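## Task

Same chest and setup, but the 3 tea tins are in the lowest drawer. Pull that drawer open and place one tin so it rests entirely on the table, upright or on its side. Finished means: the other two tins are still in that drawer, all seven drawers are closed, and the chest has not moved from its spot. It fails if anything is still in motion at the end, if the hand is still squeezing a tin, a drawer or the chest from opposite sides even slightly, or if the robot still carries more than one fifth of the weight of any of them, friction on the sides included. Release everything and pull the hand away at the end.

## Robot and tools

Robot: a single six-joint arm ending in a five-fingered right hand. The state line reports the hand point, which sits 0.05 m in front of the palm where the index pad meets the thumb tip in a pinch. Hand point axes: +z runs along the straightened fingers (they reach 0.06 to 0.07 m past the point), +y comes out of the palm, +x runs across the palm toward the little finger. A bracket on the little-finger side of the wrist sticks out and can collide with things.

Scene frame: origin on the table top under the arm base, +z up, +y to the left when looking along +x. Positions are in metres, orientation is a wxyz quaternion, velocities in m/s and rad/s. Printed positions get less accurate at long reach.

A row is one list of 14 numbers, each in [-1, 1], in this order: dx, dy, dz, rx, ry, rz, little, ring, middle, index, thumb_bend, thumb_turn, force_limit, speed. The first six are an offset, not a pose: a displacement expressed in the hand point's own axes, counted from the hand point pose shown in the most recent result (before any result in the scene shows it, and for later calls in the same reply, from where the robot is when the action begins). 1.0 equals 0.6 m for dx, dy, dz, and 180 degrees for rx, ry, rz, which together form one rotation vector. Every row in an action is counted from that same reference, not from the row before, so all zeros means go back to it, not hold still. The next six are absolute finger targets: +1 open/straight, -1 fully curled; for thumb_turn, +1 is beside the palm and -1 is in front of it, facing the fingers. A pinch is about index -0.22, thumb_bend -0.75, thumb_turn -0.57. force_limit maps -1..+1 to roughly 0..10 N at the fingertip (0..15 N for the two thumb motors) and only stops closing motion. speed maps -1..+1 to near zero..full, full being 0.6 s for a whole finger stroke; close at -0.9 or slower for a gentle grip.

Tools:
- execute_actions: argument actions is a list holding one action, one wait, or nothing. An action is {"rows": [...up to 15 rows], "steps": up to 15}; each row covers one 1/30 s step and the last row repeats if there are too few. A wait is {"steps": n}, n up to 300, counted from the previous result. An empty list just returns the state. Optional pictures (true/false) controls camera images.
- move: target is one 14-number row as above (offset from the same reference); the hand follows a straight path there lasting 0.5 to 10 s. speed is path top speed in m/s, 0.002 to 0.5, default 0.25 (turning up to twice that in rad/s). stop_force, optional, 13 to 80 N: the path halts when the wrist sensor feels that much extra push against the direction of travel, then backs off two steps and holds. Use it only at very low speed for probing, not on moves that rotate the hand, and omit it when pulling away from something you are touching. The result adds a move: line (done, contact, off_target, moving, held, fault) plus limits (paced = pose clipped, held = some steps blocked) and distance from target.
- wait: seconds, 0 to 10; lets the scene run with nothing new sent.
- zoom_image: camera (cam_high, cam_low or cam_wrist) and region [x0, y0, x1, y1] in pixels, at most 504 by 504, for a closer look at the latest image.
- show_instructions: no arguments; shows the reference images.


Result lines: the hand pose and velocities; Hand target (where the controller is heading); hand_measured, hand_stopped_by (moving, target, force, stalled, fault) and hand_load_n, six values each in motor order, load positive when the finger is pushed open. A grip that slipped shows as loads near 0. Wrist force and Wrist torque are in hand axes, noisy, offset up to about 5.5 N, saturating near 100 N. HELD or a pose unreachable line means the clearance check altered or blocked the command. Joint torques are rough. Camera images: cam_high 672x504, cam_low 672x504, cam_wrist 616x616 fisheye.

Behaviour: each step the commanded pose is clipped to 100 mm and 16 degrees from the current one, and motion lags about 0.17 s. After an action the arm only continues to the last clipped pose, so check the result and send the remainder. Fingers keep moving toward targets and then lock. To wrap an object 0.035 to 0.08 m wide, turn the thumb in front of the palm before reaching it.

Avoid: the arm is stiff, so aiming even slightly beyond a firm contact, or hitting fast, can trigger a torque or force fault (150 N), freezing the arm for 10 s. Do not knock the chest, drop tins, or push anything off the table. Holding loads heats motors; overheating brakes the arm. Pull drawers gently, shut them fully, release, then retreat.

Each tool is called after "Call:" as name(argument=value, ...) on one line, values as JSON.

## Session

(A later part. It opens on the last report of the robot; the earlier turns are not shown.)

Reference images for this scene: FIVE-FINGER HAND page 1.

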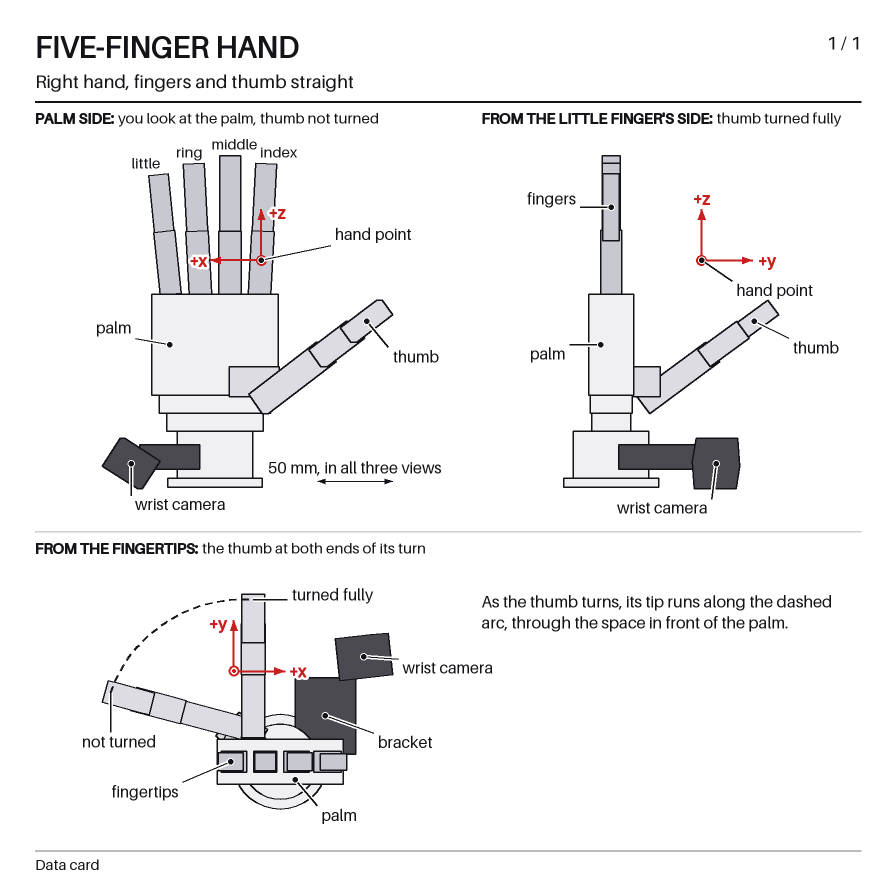

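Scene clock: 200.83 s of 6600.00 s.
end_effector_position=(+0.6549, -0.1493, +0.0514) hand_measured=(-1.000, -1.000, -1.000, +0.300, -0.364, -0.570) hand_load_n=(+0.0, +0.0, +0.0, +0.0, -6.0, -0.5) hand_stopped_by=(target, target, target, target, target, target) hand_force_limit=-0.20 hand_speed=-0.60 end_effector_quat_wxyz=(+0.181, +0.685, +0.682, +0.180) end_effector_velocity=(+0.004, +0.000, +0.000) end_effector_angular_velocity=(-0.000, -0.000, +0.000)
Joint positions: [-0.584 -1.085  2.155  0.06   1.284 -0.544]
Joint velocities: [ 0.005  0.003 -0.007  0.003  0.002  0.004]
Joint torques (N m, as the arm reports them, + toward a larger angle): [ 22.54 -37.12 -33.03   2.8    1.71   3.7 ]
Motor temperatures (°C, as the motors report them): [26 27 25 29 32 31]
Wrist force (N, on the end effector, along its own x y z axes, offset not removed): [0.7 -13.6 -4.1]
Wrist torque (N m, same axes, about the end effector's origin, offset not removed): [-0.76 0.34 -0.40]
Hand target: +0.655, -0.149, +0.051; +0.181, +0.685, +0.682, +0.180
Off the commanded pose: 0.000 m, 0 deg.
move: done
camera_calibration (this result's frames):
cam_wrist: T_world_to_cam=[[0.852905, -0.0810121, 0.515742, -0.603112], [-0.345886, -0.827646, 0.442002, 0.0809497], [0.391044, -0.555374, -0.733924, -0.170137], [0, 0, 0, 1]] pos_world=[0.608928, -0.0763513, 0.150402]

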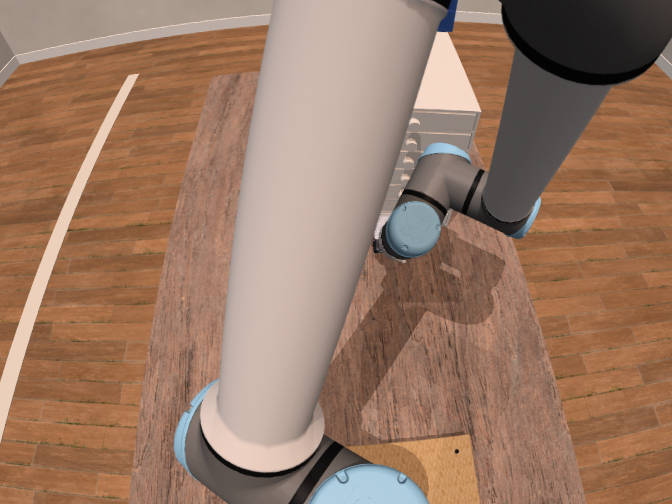

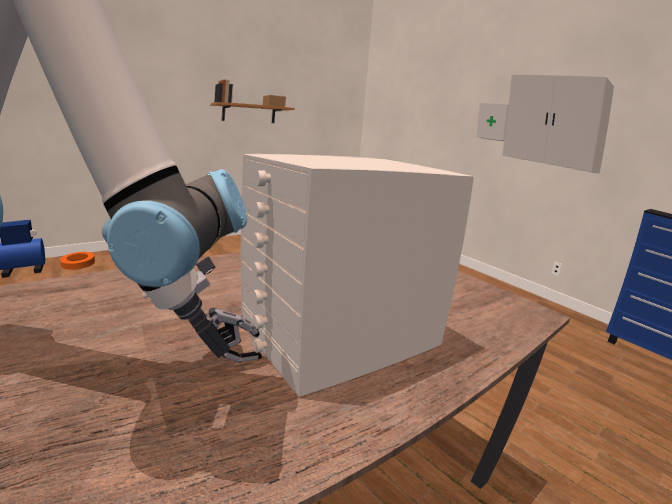

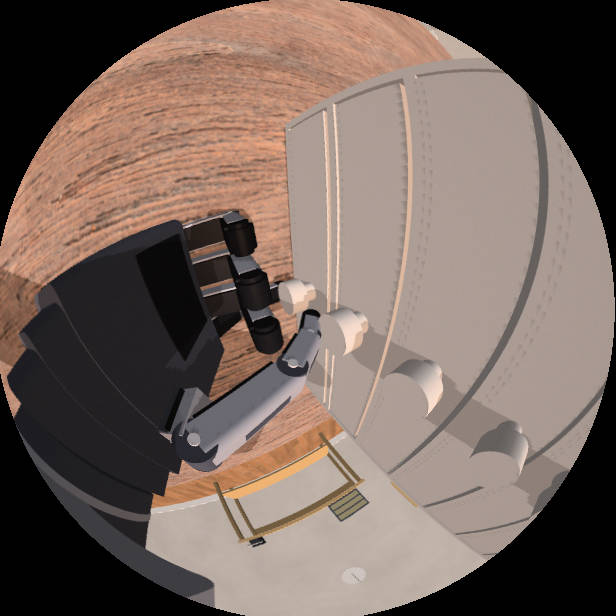

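Call:
execute_actions(actions=[{"rows":[[0,0,0,0,0,0,-1,-1,-1,0.3,-0.43,-0.57,-0.2,-0.6]],"steps":12}], pictures=false)

Call:
move(target=[0,0.0072,0.0041,0,0,0,-1,-1,-1,0.3,-0.43,-0.57,-0.2,-0.6], speed=0.008, stop_force=13)

Call:
zoom_image(camera="cam_low", region=[200,290,300,380])

Scene clock: 210.07 s of 6600.00 s.
end_effector_position=(+0.6550, -0.1493, +0.0512) hand_measured=(-1.000, -1.000, -1.000, +0.300, -0.432, -0.570) hand_load_n=(+0.0, +0.0, +0.0, +0.0, -2.0, +0.0) hand_stopped_by=(target, target, target, target, target, target) hand_force_limit=-0.20 hand_speed=-0.60 end_effector_quat_wxyz=(+0.181, +0.685, +0.682, +0.180) end_effector_velocity=(+0.001, -0.001, +0.001) end_effector_angular_velocity=(-0.002, -0.002, +0.001)
Joint positions: [-0.584 -1.085  2.155  0.06   1.284 -0.544]
Joint velocities: [-0.001 -0.001 -0.001  0.    -0.001 -0.002]
Joint torques (N m, as the arm reports them, + toward a larger angle): [-17.36 -76.5  -12.89   0.34  -3.6   -2.29]
Motor temperatures (°C, as the motors report them): [26 27 25 29 32 31]
Wrist force (N, on the end effector, along its own x y z axes, offset not removed): [-3.6 -4.4 -4.0]
Wrist torque (N m, same axes, about the end effector's origin, offset not removed): [0.06 1.02 -0.50]
Hand target: +0.655, -0.149, +0.051; +0.181, +0.685, +0.682, +0.180
Off the commanded pose: 0.000 m, 0 deg.
Steps of this call (steps 1 to 90: nothing new was sent; then 5.83 s passed at rest; steps 91 to 102: all 12 steps of this action). Readings (end_effector_position | what the end effector reports):
91: (+0.6554, -0.1493, +0.0514) | hand_measured=(-1.000, -1.000, -1.000, +0.300, -0.364, -0.570) hand_load_n=(+0.0, +0.0, +0.0, +0.0, -6.0, -1.0) hand_stopped_by=(target, target, target, target, moving, target) hand_force_limit=-0.20 hand_speed=-0.60
92: (+0.6554, -0.1493, +0.0514) | hand_measured=(-1.000, -1.000, -1.000, +0.300, -0.364, -0.570) hand_load_n=(+0.0, +0.0, +0.0, +0.0, -6.0, -1.0) hand_stopped_by=(target, target, target, target, moving, target) hand_force_limit=-0.20 hand_speed=-0.60
94: (+0.6553, -0.1492, +0.0513) | hand_measured=(-1.000, -1.000, -1.000, +0.300, -0.376, -0.570) hand_load_n=(+0.0, +0.0, +0.0, +0.0, -5.5, -1.0) hand_stopped_by=(target, target, target, target, moving, target) hand_force_limit=-0.20 hand_speed=-0.60
98: (+0.6551, -0.1492, +0.0512) | hand_measured=(-1.000, -1.000, -1.000, +0.300, -0.430, -0.570) hand_load_n=(+0.0, +0.0, +0.0, +0.0, -2.5, +0.0) hand_stopped_by=(target, target, target, target, moving, target) hand_force_limit=-0.20 hand_speed=-0.60
102: the state above

Scene clock: 211.03 s of 6600.00 s.
end_effector_position=(+0.6576, -0.1492, +0.0512) hand_measured=(-1.000, -1.000, -1.000, +0.300, -0.436, -0.570) hand_load_n=(+0.0, +0.0, +0.0, +0.0, -7.5, -0.5) hand_stopped_by=(target, target, target, target, target, target) hand_force_limit=-0.20 hand_speed=-0.60 end_effector_quat_wxyz=(+0.181, +0.685, +0.682, +0.180) end_effector_velocity=(-0.002, -0.001, +0.000) end_effector_angular_velocity=(-0.002, -0.002, -0.001)
Joint positions: [-0.581 -1.082  2.149  0.062  1.286 -0.541]
Joint velocities: [-0.004 -0.002  0.004 -0.003 -0.001 -0.003]
Joint torques (N m, as the arm reports them, + toward a larger angle): [-28.46 -76.09 -21.18  -1.31  -3.82  -2.42]
Motor temperatures (°C, as the motors report them): [26 27 25 29 32 31]
Wrist force (N, on the end effector, along its own x y z axes, offset not removed): [-4.2 -6.8 -7.5]
Wrist torque (N m, same axes, about the end effector's origin, offset not removed): [1.00 1.12 -0.44]
Hand target: +0.657, -0.149, +0.051; +0.181, +0.685, +0.682, +0.180
Off the commanded pose: 0.002 m, 0 deg.
move: contact
camera_calibration (this result's frames):
cam_wrist: T_world_to_cam=[[0.853151, -0.0811529, 0.515314, -0.605465], [-0.345738, -0.827677, 0.442058, 0.081916], [0.390639, -0.555306, -0.734191, -0.170994], [0, 0, 0, 1]] pos_world=[0.611671, -0.0762892, 0.15025]

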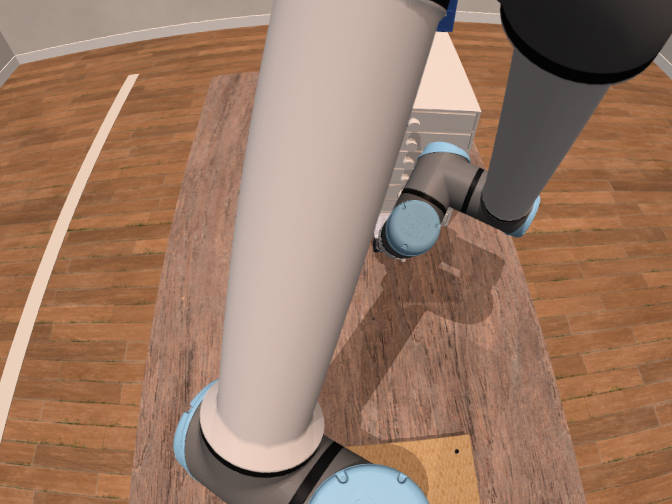

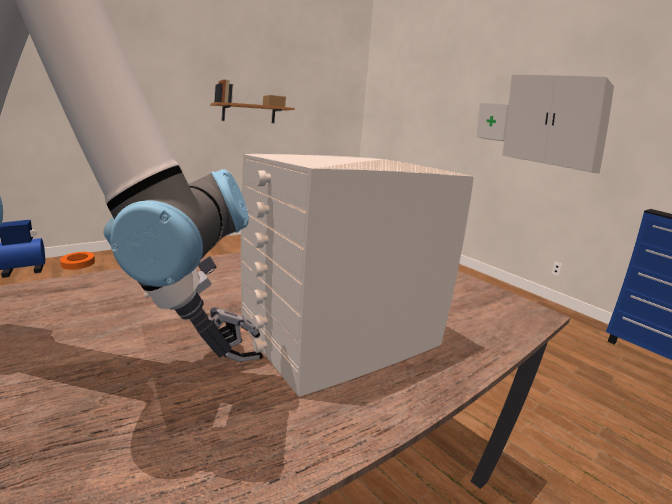

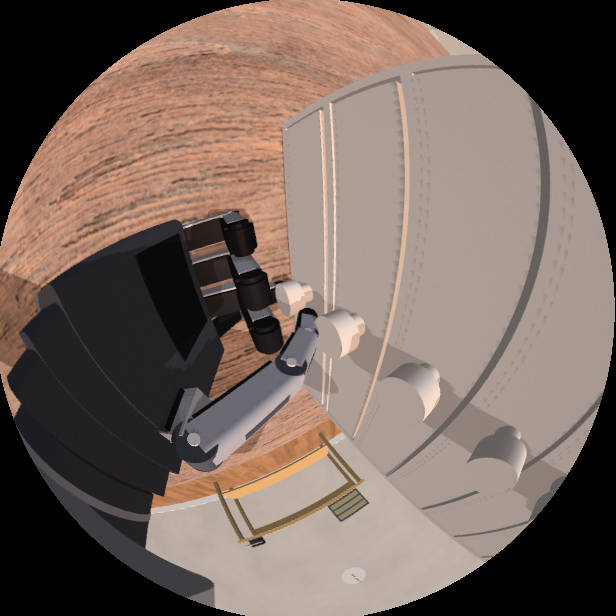

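Region (200, 290, 300, 380) of cam_low's 672x504 image, scaled by 5.040, with more detail than that image has; it fills the top 454 rows of this view, and the rest is white.

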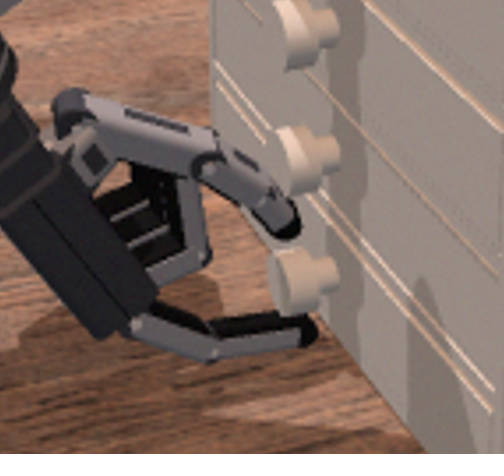

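Call:
execute_actions(actions=[])

Call:
zoom_image(camera="cam_low", region=[200,250,340,400])

Scene clock: 240.07 s of 6600.00 s.
end_effector_position=(+0.6573, -0.1493, +0.0514) hand_measured=(-1.000, -1.000, -1.000, +0.300, -0.436, -0.570) hand_load_n=(+0.0, +0.0, +0.0, +0.0, -6.0, -1.0) hand_stopped_by=(target, target, target, target, target, target) hand_force_limit=-0.20 hand_speed=-0.60 end_effector_quat_wxyz=(+0.181, +0.685, +0.682, +0.180) end_effector_velocity=(+0.000, +0.000, -0.000) end_effector_angular_velocity=(-0.002, +0.000, +0.001)
Joint positions: [-0.581 -1.083  2.15   0.062  1.286 -0.541]
Joint velocities: [ 0.     0.     0.    -0.     0.001 -0.002]
Joint torques (N m, as the arm reports them, + toward a larger angle): [-19.62 -78.06 -19.45  -1.89  -3.91  -2.56]
Motor temperatures (°C, as the motors report them): [26 27 25 29 32 31]
Wrist force (N, on the end effector, along its own x y z axes, offset not removed): [3.7 -12.9 -3.3]
Wrist torque (N m, same axes, about the end effector's origin, offset not removed): [-0.46 -0.23 -0.31]
Hand target: +0.657, -0.149, +0.051; +0.181, +0.685, +0.682, +0.180
Off the commanded pose: 0.003 m, 0 deg.
Steps of this call (steps 1 to 90: nothing new was sent; then 26.03 s passed at rest). Readings (end_effector_position | what the end effector reports):
1: (+0.6576, -0.1492, +0.0512) | hand_measured=(-1.000, -1.000, -1.000, +0.300, -0.436, -0.570) hand_load_n=(+0.0, +0.0, +0.0, +0.0, -7.0, -1.0) hand_stopped_by=(target, target, target, target, target, target) hand_force_limit=-0.20 hand_speed=-0.60
2: (+0.6575, -0.1492, +0.0512) | hand_measured=(-1.000, -1.000, -1.000, +0.300, -0.436, -0.570) hand_load_n=(+0.0, +0.0, +0.0, +0.0, -7.0, -1.0) hand_stopped_by=(target, target, target, target, target, target) hand_force_limit=-0.20 hand_speed=-0.60
4: (+0.6574, -0.1492, +0.0512) | hand_measured=(-1.000, -1.000, -1.000, +0.300, -0.436, -0.570) hand_load_n=(+0.0, +0.0, +0.0, +0.0, -6.5, -1.0) hand_stopped_by=(target, target, target, target, target, target) hand_force_limit=-0.20 hand_speed=-0.60
8: (+0.6574, -0.1492, +0.0513) | hand_measured=(-1.000, -1.000, -1.000, +0.300, -0.436, -0.570) hand_load_n=(+0.0, +0.0, +0.0, +0.0, -6.5, -1.0) hand_stopped_by=(target, target, target, target, target, target) hand_force_limit=-0.20 hand_speed=-0.60
90: the state above
camera_calibration (this result's frames):
cam_wrist: T_world_to_cam=[[0.85294, -0.0810766, 0.515674, -0.605166], [-0.345893, -0.827649, 0.44199, 0.0817775], [0.390962, -0.555359, -0.733979, -0.171003], [0, 0, 0, 1]] pos_world=[0.611313, -0.0763501, 0.150411]

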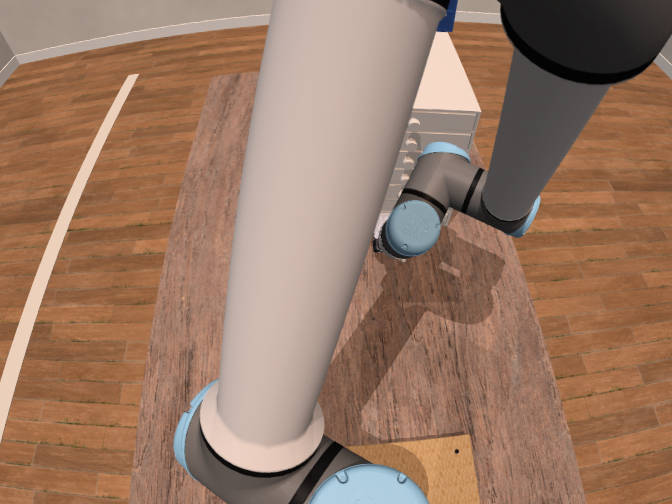

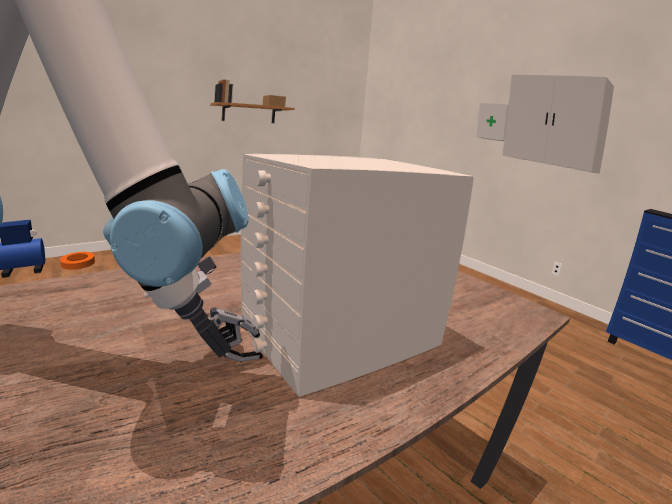

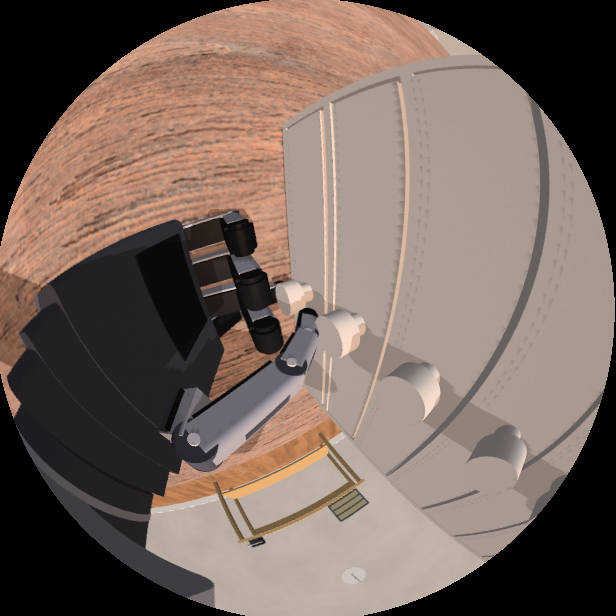

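Region (200, 250, 340, 400) of cam_low's 672x504 image, scaled by 3.360, with more detail than that image has; it fills the left 470 columns of this view, and the rest is white.

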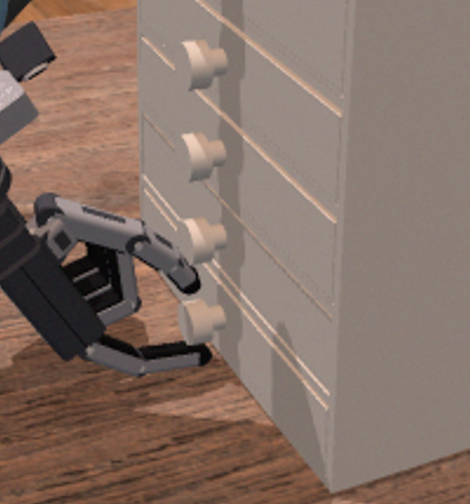

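Call:
execute_actions(actions=[{"rows":[[0,0,0,0,0,0,-1,-1,-1,-0.1,-0.7,-0.57,-0.1,-0.7]],"steps":15}], pictures=false)

Call:
wait(seconds=1.5)

Call:
zoom_image(camera="cam_low", region=[200,250,340,400])

Scene clock: 248.27 s of 6600.00 s.
end_effector_position=(+0.6573, -0.1493, +0.0514) hand_measured=(-1.000, -1.000, -1.000, +0.220, -0.556, -0.570) hand_load_n=(+0.0, +0.0, +0.0, +8.0, +0.0, +0.0) hand_stopped_by=(target, target, target, force, moving, target) hand_force_limit=-0.10 hand_speed=-0.70 end_effector_quat_wxyz=(+0.181, +0.685, +0.682, +0.180) end_effector_velocity=(-0.001, +0.001, -0.001) end_effector_angular_velocity=(+0.001, +0.001, -0.000)
Joint positions: [-0.581 -1.083  2.15   0.062  1.286 -0.541]
Joint velocities: [ 0.    -0.     0.002 -0.     0.     0.   ]
Joint torques (N m, as the arm reports them, + toward a larger angle): [-17.78 -77.54 -19.11  -0.31  -4.13  -2.63]
Motor temperatures (°C, as the motors report them): [26 27 25 29 32 31]
Wrist force (N, on the end effector, along its own x y z axes, offset not removed): [-1.6 -5.4 9.0]
Wrist torque (N m, same axes, about the end effector's origin, offset not removed): [-0.14 0.64 -0.20]
Hand target: +0.657, -0.149, +0.051; +0.181, +0.685, +0.682, +0.180
Off the commanded pose: 0.000 m, 0 deg.
Steps of this call (steps 1 to 90: nothing new was sent; then 4.70 s passed at rest; steps 91 to 105: all 15 steps of this action). Readings (end_effector_position | what the end effector reports):
91: (+0.6573, -0.1493, +0.0514) | hand_measured=(-1.000, -1.000, -1.000, +0.300, -0.436, -0.570) hand_load_n=(+0.0, +0.0, +0.0, +0.0, -6.0, -1.0) hand_stopped_by=(target, target, target, moving, moving, target) hand_force_limit=-0.10 hand_speed=-0.70
92: (+0.6573, -0.1493, +0.0514) | hand_measured=(-1.000, -1.000, -1.000, +0.300, -0.436, -0.570) hand_load_n=(+0.0, +0.0, +0.0, +0.0, -6.0, -1.0) hand_stopped_by=(target, target, target, moving, moving, target) hand_force_limit=-0.10 hand_speed=-0.70
94: (+0.6573, -0.1493, +0.0514) | hand_measured=(-1.000, -1.000, -1.000, +0.284, -0.444, -0.570) hand_load_n=(+0.0, +0.0, +0.0, +0.0, -5.5, -1.0) hand_stopped_by=(target, target, target, moving, moving, target) hand_force_limit=-0.10 hand_speed=-0.70
98: (+0.6573, -0.1493, +0.0514) | hand_measured=(-1.000, -1.000, -1.000, +0.220, -0.486, -0.570) hand_load_n=(+0.0, +0.0, +0.0, +8.0, -3.5, -0.5) hand_stopped_by=(target, target, target, force, moving, target) hand_force_limit=-0.10 hand_speed=-0.70
105: the state above

Scene clock: 249.77 s of 6600.00 s.
end_effector_position=(+0.6573, -0.1493, +0.0514) hand_measured=(-1.000, -1.000, -1.000, +0.220, -0.700, -0.570) hand_load_n=(+0.0, +0.0, +0.0, +8.0, +0.0, +0.0) hand_stopped_by=(target, target, target, force, target, target) hand_force_limit=-0.10 hand_speed=-0.70 end_effector_quat_wxyz=(+0.181, +0.685, +0.682, +0.180) end_effector_velocity=(-0.000, +0.001, -0.000) end_effector_angular_velocity=(+0.000, +0.000, +0.001)
Joint positions: [-0.581 -1.083  2.15   0.062  1.286 -0.541]
Joint velocities: [ 0.    -0.     0.     0.    -0.    -0.001]
Joint torques (N m, as the arm reports them, + toward a larger angle): [-20.03 -78.16 -19.3    3.66  -3.72  -2.47]
Motor temperatures (°C, as the motors report them): [26 27 25 29 32 31]
Wrist force (N, on the end effector, along its own x y z axes, offset not removed): [2.2 -8.1 7.1]
Wrist torque (N m, same axes, about the end effector's origin, offset not removed): [-0.15 -0.16 -0.31]
Hand target: +0.657, -0.149, +0.051; +0.181, +0.685, +0.682, +0.180
Off the commanded pose: 0.000 m, 0 deg.
Steps of this call (steps 1 to 45: nothing new was sent). Readings (end_effector_position | what the end effector reports):
1: (+0.6573, -0.1493, +0.0514) | hand_measured=(-1.000, -1.000, -1.000, +0.220, -0.568, -0.570) hand_load_n=(+0.0, +0.0, +0.0, +8.0, +0.0, +0.0) hand_stopped_by=(target, target, target, force, moving, target) hand_force_limit=-0.10 hand_speed=-0.70
2: (+0.6573, -0.1493, +0.0514) | hand_measured=(-1.000, -1.000, -1.000, +0.220, -0.578, -0.570) hand_load_n=(+0.0, +0.0, +0.0, +8.0, +0.0, +0.0) hand_stopped_by=(target, target, target, force, moving, target) hand_force_limit=-0.10 hand_speed=-0.70
4: (+0.6573, -0.1493, +0.0514) | hand_measured=(-1.000, -1.000, -1.000, +0.220, -0.598, -0.570) hand_load_n=(+0.0, +0.0, +0.0, +8.0, +0.0, +0.0) hand_stopped_by=(target, target, target, force, moving, target) hand_force_limit=-0.10 hand_speed=-0.70
8: (+0.6573, -0.1493, +0.0514) | hand_measured=(-1.000, -1.000, -1.000, +0.220, -0.640, -0.570) hand_load_n=(+0.0, +0.0, +0.0, +8.0, +0.0, +0.0) hand_stopped_by=(target, target, target, force, moving, target) hand_force_limit=-0.10 hand_speed=-0.70
45: the state above
camera_calibration (this result's frames):
cam_wrist: T_world_to_cam=[[0.852925, -0.0810666, 0.515701, -0.605164], [-0.345906, -0.82764, 0.441997, 0.0817846], [0.390983, -0.555374, -0.733956, -0.171025], [0, 0, 0, 1]] pos_world=[0.611317, -0.0763533, 0.15041]

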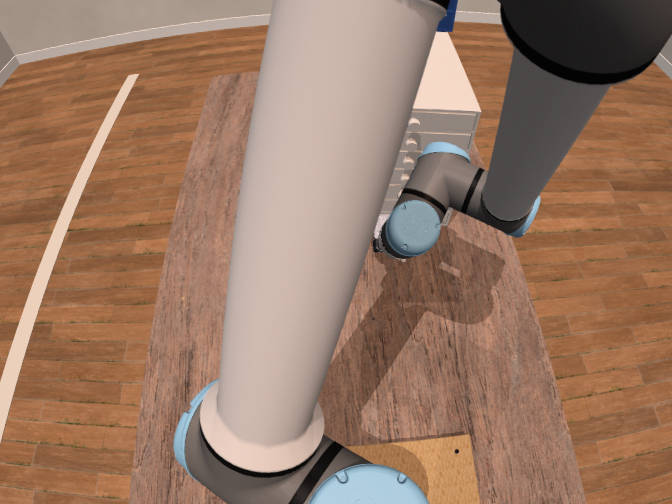

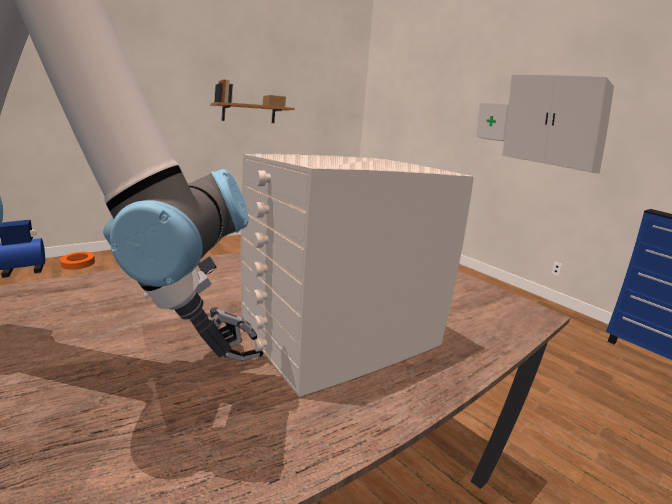

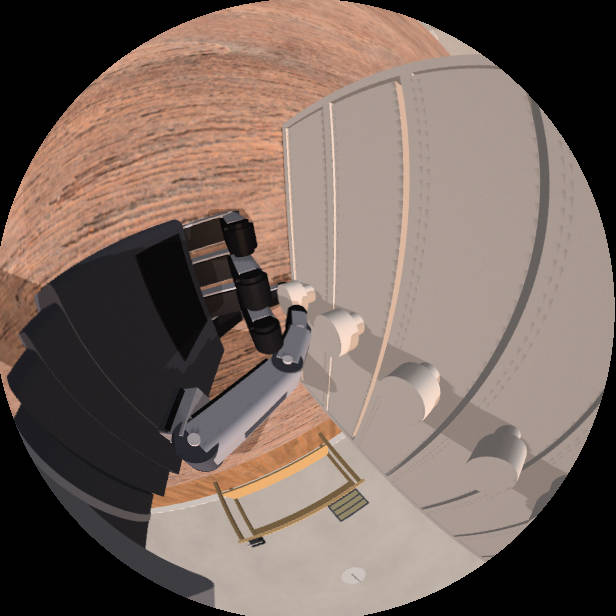

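Region (200, 250, 340, 400) of cam_low's 672x504 image, scaled by 3.360, with more detail than that image has; it fills the left 470 columns of this view, and the rest is white.

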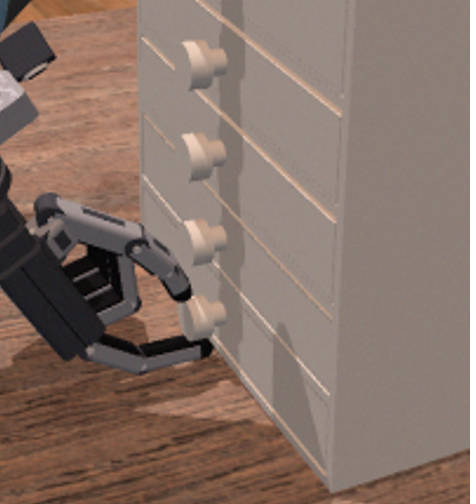

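Call:
execute_actions(actions=[{"rows":[[0,0,0,0,0,0,-1,-1,-1,-0.1,-1,-0.57,-0.1,-0.7]],"steps":15}], pictures=false)

Call:
wait(seconds=1)

Call:
zoom_image(camera="cam_low", region=[200,250,340,400])

Scene clock: 255.87 s of 6600.00 s.
end_effector_position=(+0.6573, -0.1493, +0.0514) hand_measured=(-1.000, -1.000, -1.000, +0.220, -0.826, -0.570) hand_load_n=(+0.0, +0.0, +0.0, +8.0, +0.0, +0.0) hand_stopped_by=(target, target, target, force, moving, target) hand_force_limit=-0.10 hand_speed=-0.70 end_effector_quat_wxyz=(+0.181, +0.685, +0.682, +0.180) end_effector_velocity=(+0.001, -0.000, +0.001) end_effector_angular_velocity=(+0.001, -0.002, -0.001)
Joint positions: [-0.581 -1.083  2.15   0.062  1.286 -0.541]
Joint velocities: [ 0.     0.    -0.002  0.    -0.001  0.002]
Joint torques (N m, as the arm reports them, + toward a larger angle): [-20.69 -78.16 -19.93   2.58  -3.89  -2.31]
Motor temperatures (°C, as the motors report them): [26 27 25 29 32 31]
Wrist force (N, on the end effector, along its own x y z axes, offset not removed): [-3.9 -7.6 5.1]
Wrist torque (N m, same axes, about the end effector's origin, offset not removed): [-0.04 0.84 -0.61]
Hand target: +0.657, -0.149, +0.051; +0.181, +0.685, +0.682, +0.180
Off the commanded pose: 0.000 m, 0 deg.
Steps of this call (steps 1 to 90: nothing new was sent; then 2.60 s passed at rest; steps 91 to 105: all 15 steps of this action). Readings (end_effector_position | what the end effector reports):
91: (+0.6573, -0.1493, +0.0514) | hand_measured=(-1.000, -1.000, -1.000, +0.220, -0.700, -0.570) hand_load_n=(+0.0, +0.0, +0.0, +8.0, +0.0, +0.0) hand_stopped_by=(target, target, target, force, moving, target) hand_force_limit=-0.10 hand_speed=-0.70
92: (+0.6573, -0.1493, +0.0514) | hand_measured=(-1.000, -1.000, -1.000, +0.220, -0.700, -0.570) hand_load_n=(+0.0, +0.0, +0.0, +8.0, +0.0, +0.0) hand_stopped_by=(target, target, target, force, moving, target) hand_force_limit=-0.10 hand_speed=-0.70
94: (+0.6573, -0.1493, +0.0514) | hand_measured=(-1.000, -1.000, -1.000, +0.220, -0.710, -0.570) hand_load_n=(+0.0, +0.0, +0.0, +8.0, +0.0, +0.0) hand_stopped_by=(target, target, target, force, moving, target) hand_force_limit=-0.10 hand_speed=-0.70
98: (+0.6573, -0.1493, +0.0514) | hand_measured=(-1.000, -1.000, -1.000, +0.220, -0.752, -0.570) hand_load_n=(+0.0, +0.0, +0.0, +8.0, +0.0, +0.0) hand_stopped_by=(target, target, target, force, moving, target) hand_force_limit=-0.10 hand_speed=-0.70
105: the state above

Scene clock: 256.87 s of 6600.00 s.
end_effector_position=(+0.6573, -0.1493, +0.0514) hand_measured=(-1.000, -1.000, -1.000, +0.220, -1.000, -0.570) hand_load_n=(+0.0, +0.0, +0.0, +8.0, +0.0, +0.0) hand_stopped_by=(target, target, target, force, target, target) hand_force_limit=-0.10 hand_speed=-0.70 end_effector_quat_wxyz=(+0.181, +0.685, +0.682, +0.180) end_effector_velocity=(-0.000, -0.000, -0.000) end_effector_angular_velocity=(+0.000, +0.000, -0.000)
Joint positions: [-0.581 -1.083  2.15   0.062  1.286 -0.541]
Joint velocities: [-0. -0.  0.  0.  0.  0.]
Joint torques (N m, as the arm reports them, + toward a larger angle): [-17.75 -78.57 -20.11  -0.14  -4.13  -2.51]
Motor temperatures (°C, as the motors report them): [26 27 25 29 32 31]
Wrist force (N, on the end effector, along its own x y z axes, offset not removed): [-4.5 -13.2 5.5]
Wrist torque (N m, same axes, about the end effector's origin, offset not removed): [-0.72 1.20 -0.82]
Hand target: +0.657, -0.149, +0.051; +0.181, +0.685, +0.682, +0.180
Off the commanded pose: 0.000 m, 0 deg.
Steps of this call (steps 1 to 30: nothing new was sent). Readings (end_effector_position | what the end effector reports):
1: (+0.6573, -0.1493, +0.0514) | hand_measured=(-1.000, -1.000, -1.000, +0.220, -0.836, -0.570) hand_load_n=(+0.0, +0.0, +0.0, +8.0, +0.0, +0.0) hand_stopped_by=(target, target, target, force, moving, target) hand_force_limit=-0.10 hand_speed=-0.70
2: (+0.6573, -0.1493, +0.0514) | hand_measured=(-1.000, -1.000, -1.000, +0.220, -0.846, -0.570) hand_load_n=(+0.0, +0.0, +0.0, +8.0, +0.0, +0.0) hand_stopped_by=(target, target, target, force, moving, target) hand_force_limit=-0.10 hand_speed=-0.70
4: (+0.6573, -0.1493, +0.0514) | hand_measured=(-1.000, -1.000, -1.000, +0.220, -0.868, -0.570) hand_load_n=(+0.0, +0.0, +0.0, +8.0, +0.0, +0.0) hand_stopped_by=(target, target, target, force, moving, target) hand_force_limit=-0.10 hand_speed=-0.70
8: (+0.6573, -0.1493, +0.0514) | hand_measured=(-1.000, -1.000, -1.000, +0.220, -0.910, -0.570) hand_load_n=(+0.0, +0.0, +0.0, +8.0, +0.0, +0.0) hand_stopped_by=(target, target, target, force, moving, target) hand_force_limit=-0.10 hand_speed=-0.70
30: the state above
camera_calibration (this result's frames):
cam_wrist: T_world_to_cam=[[0.85294, -0.0810773, 0.515674, -0.605166], [-0.345893, -0.827649, 0.44199, 0.0817775], [0.390961, -0.555359, -0.733979, -0.171003], [0, 0, 0, 1]] pos_world=[0.611312, -0.07635, 0.150411]

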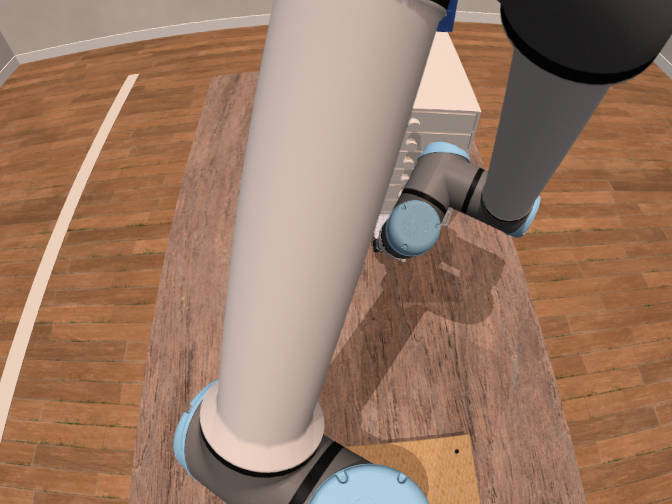

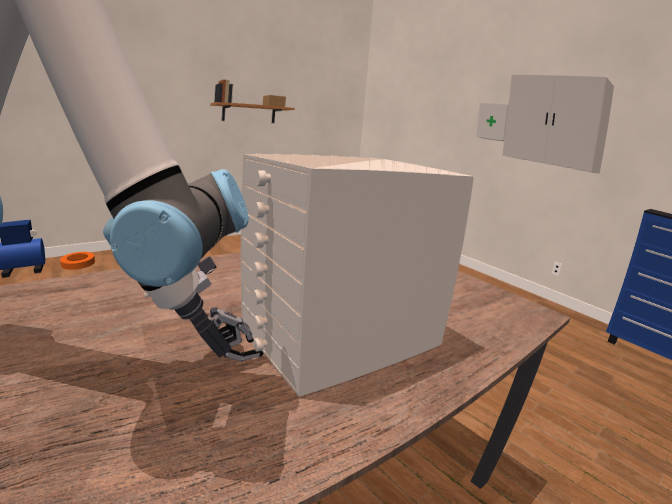

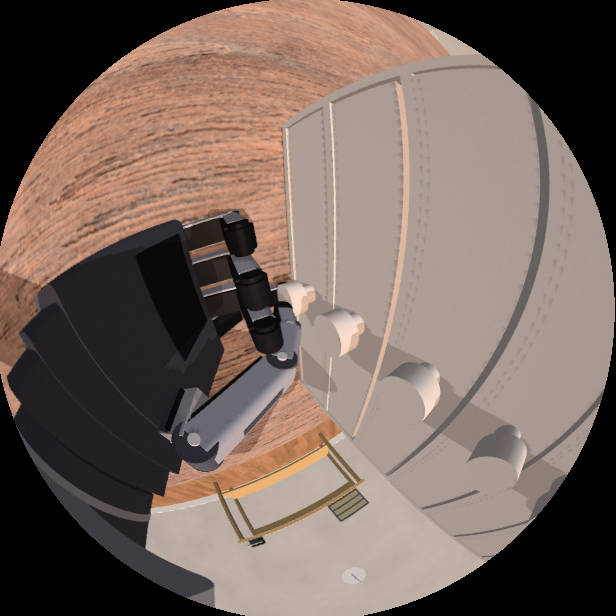

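Region (200, 250, 340, 400) of cam_low's 672x504 image, scaled by 3.360, with more detail than that image has; it fills the left 470 columns of this view, and the rest is white.

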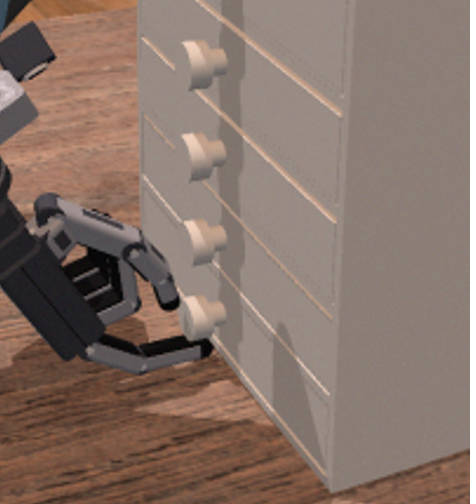

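Call:
move(target=[0,-0.058,-0.0329,0,0,0,-1,-1,-1,-0.1,-1,-0.57,-0.1,-0.7], speed=0.02)

Call:
zoom_image(camera="cam_low", region=[180,250,340,400])

Scene clock: 265.07 s of 6600.00 s.
end_effector_position=(+0.6176, -0.1491, +0.0513) hand_measured=(-1.000, -1.000, -1.000, +0.220, -1.000, -0.570) hand_load_n=(+0.0, +0.0, +0.0, +5.5, +0.0, +0.0) hand_stopped_by=(target, target, target, force, target, target) hand_force_limit=-0.10 hand_speed=-0.70 end_effector_quat_wxyz=(+0.181, +0.685, +0.682, +0.180) end_effector_velocity=(-0.002, -0.001, +0.000) end_effector_angular_velocity=(-0.001, -0.000, +0.000)
Joint positions: [-0.635 -1.117  2.228  0.034  1.263 -0.592]
Joint velocities: [-0.004 -0.002  0.003 -0.    -0.001 -0.004]
Joint torques (N m, as the arm reports them, + toward a larger angle): [-23.76 -75.39 -10.96  -0.13  -2.63  -1.55]
Motor temperatures (°C, as the motors report them): [26 27 25 29 32 31]
Wrist force (N, on the end effector, along its own x y z axes, offset not removed): [-2.7 -3.6 6.3]
Wrist torque (N m, same axes, about the end effector's origin, offset not removed): [-0.61 0.68 -0.51]
Hand target: +0.617, -0.149, +0.051; +0.181, +0.685, +0.682, +0.180
Off the commanded pose: 0.000 m, 0 deg.
After step 90, 2.87 s passed at rest.
move: done
camera_calibration (this result's frames):
cam_wrist: T_world_to_cam=[[0.852973, -0.0810921, 0.515617, -0.571289], [-0.345863, -0.827664, 0.441986, 0.0681626], [0.390916, -0.555335, -0.734022, -0.155422], [0, 0, 0, 1]] pos_world=[0.571626, -0.0762226, 0.150356]

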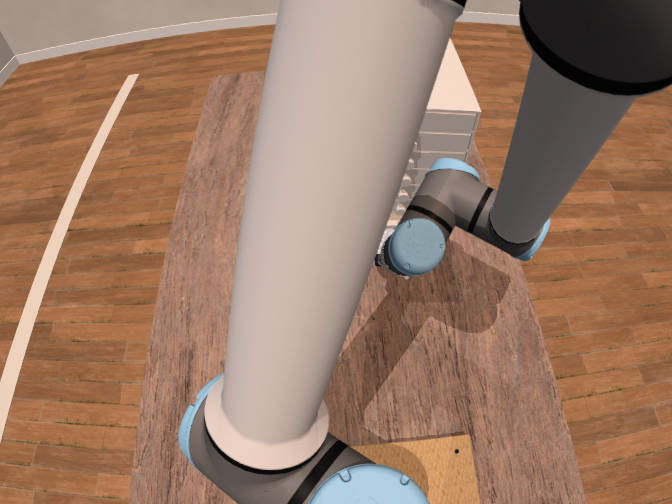

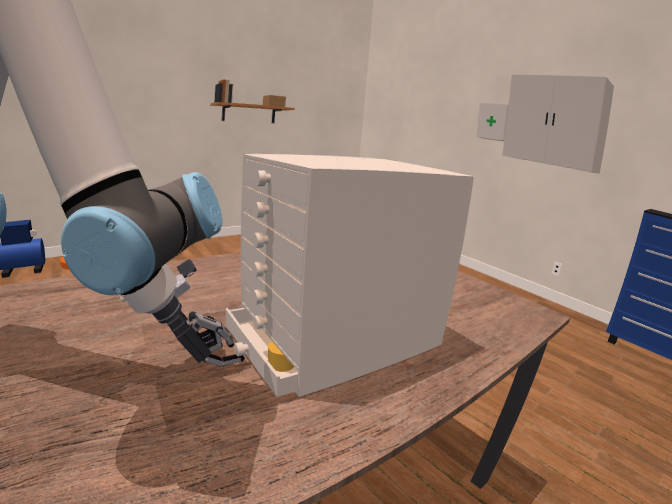

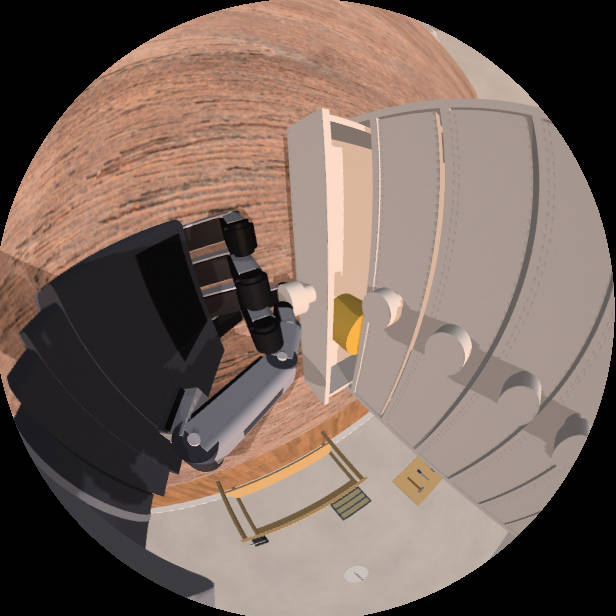

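Region (180, 250, 340, 400) of cam_low's 672x504 image, scaled by 3.150, with more detail than that image has; it fills the top 472 rows of this view, and the rest is white.

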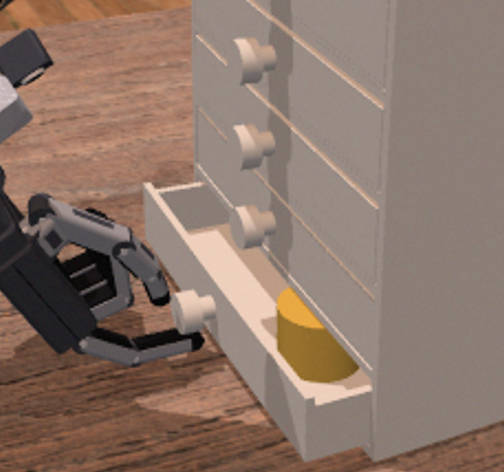

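Call:
move(target=[0,-0.203,-0.115,0,0,0,-1,-1,-1,-0.1,-1,-0.57,-0.1,-0.7], speed=0.03)

Scene clock: 274.93 s of 6600.00 s.
end_effector_position=(+0.4780, -0.1486, +0.0510) hand_measured=(-1.000, -1.000, -1.000, +0.220, -1.000, -0.570) hand_load_n=(+0.0, +0.0, +0.0, +2.0, +0.0, +0.0) hand_stopped_by=(target, target, target, force, target, target) hand_force_limit=-0.10 hand_speed=-0.70 end_effector_quat_wxyz=(+0.181, +0.685, +0.682, +0.180) end_effector_velocity=(-0.003, -0.000, +0.000) end_effector_angular_velocity=(+0.000, -0.000, +0.001)
Joint positions: [-0.935 -1.213  2.496 -0.031  1.153 -0.891]
Joint velocities: [-0.01  -0.001  0.006 -0.    -0.004 -0.011]
Joint torques (N m, as the arm reports them, + toward a larger angle): [-23.35 -55.59  -6.64   0.96  -3.96  -2.23]
Motor temperatures (°C, as the motors report them): [26 27 25 29 32 31]
Wrist force (N, on the end effector, along its own x y z axes, offset not removed): [2.9 -1.6 -1.3]
Wrist torque (N m, same axes, about the end effector's origin, offset not removed): [-0.09 0.25 -0.33]
Hand target: +0.478, -0.149, +0.051; +0.181, +0.685, +0.682, +0.180
Off the commanded pose: 0.000 m, 0 deg.
After step 90, 1.83 s passed at rest.
move: done
camera_calibration (this result's frames):
cam_wrist: T_world_to_cam=[[0.853137, -0.0811643, 0.515334, -0.452068], [-0.345687, -0.827777, 0.441911, 0.0203236], [0.390715, -0.555155, -0.734265, -0.100656], [0, 0, 0, 1]] pos_world=[0.43203, -0.075748, 0.150077]

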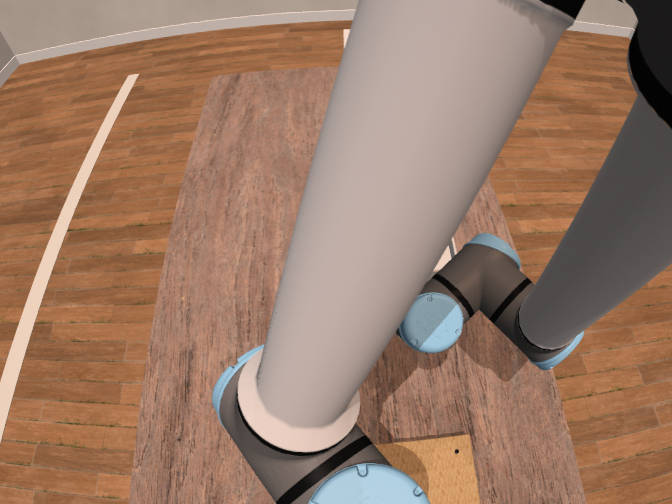

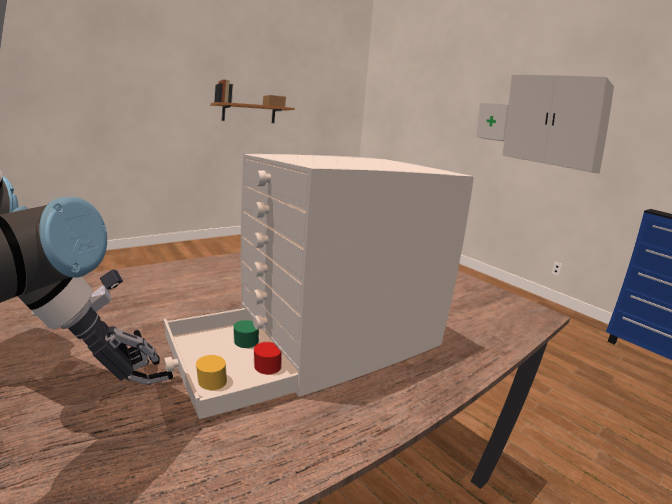

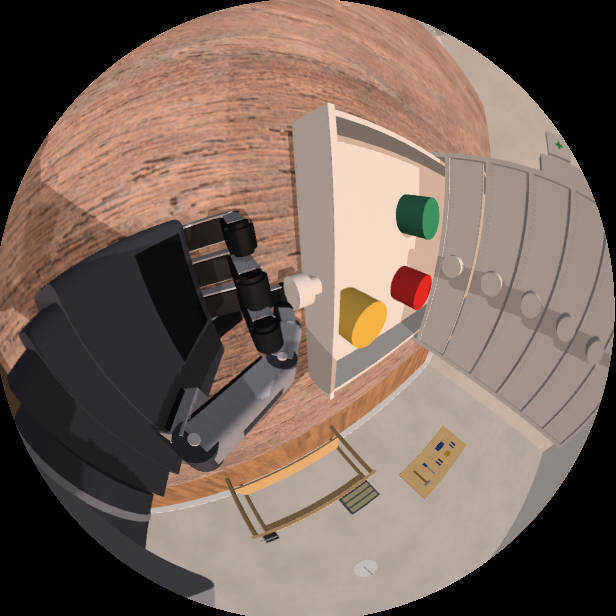

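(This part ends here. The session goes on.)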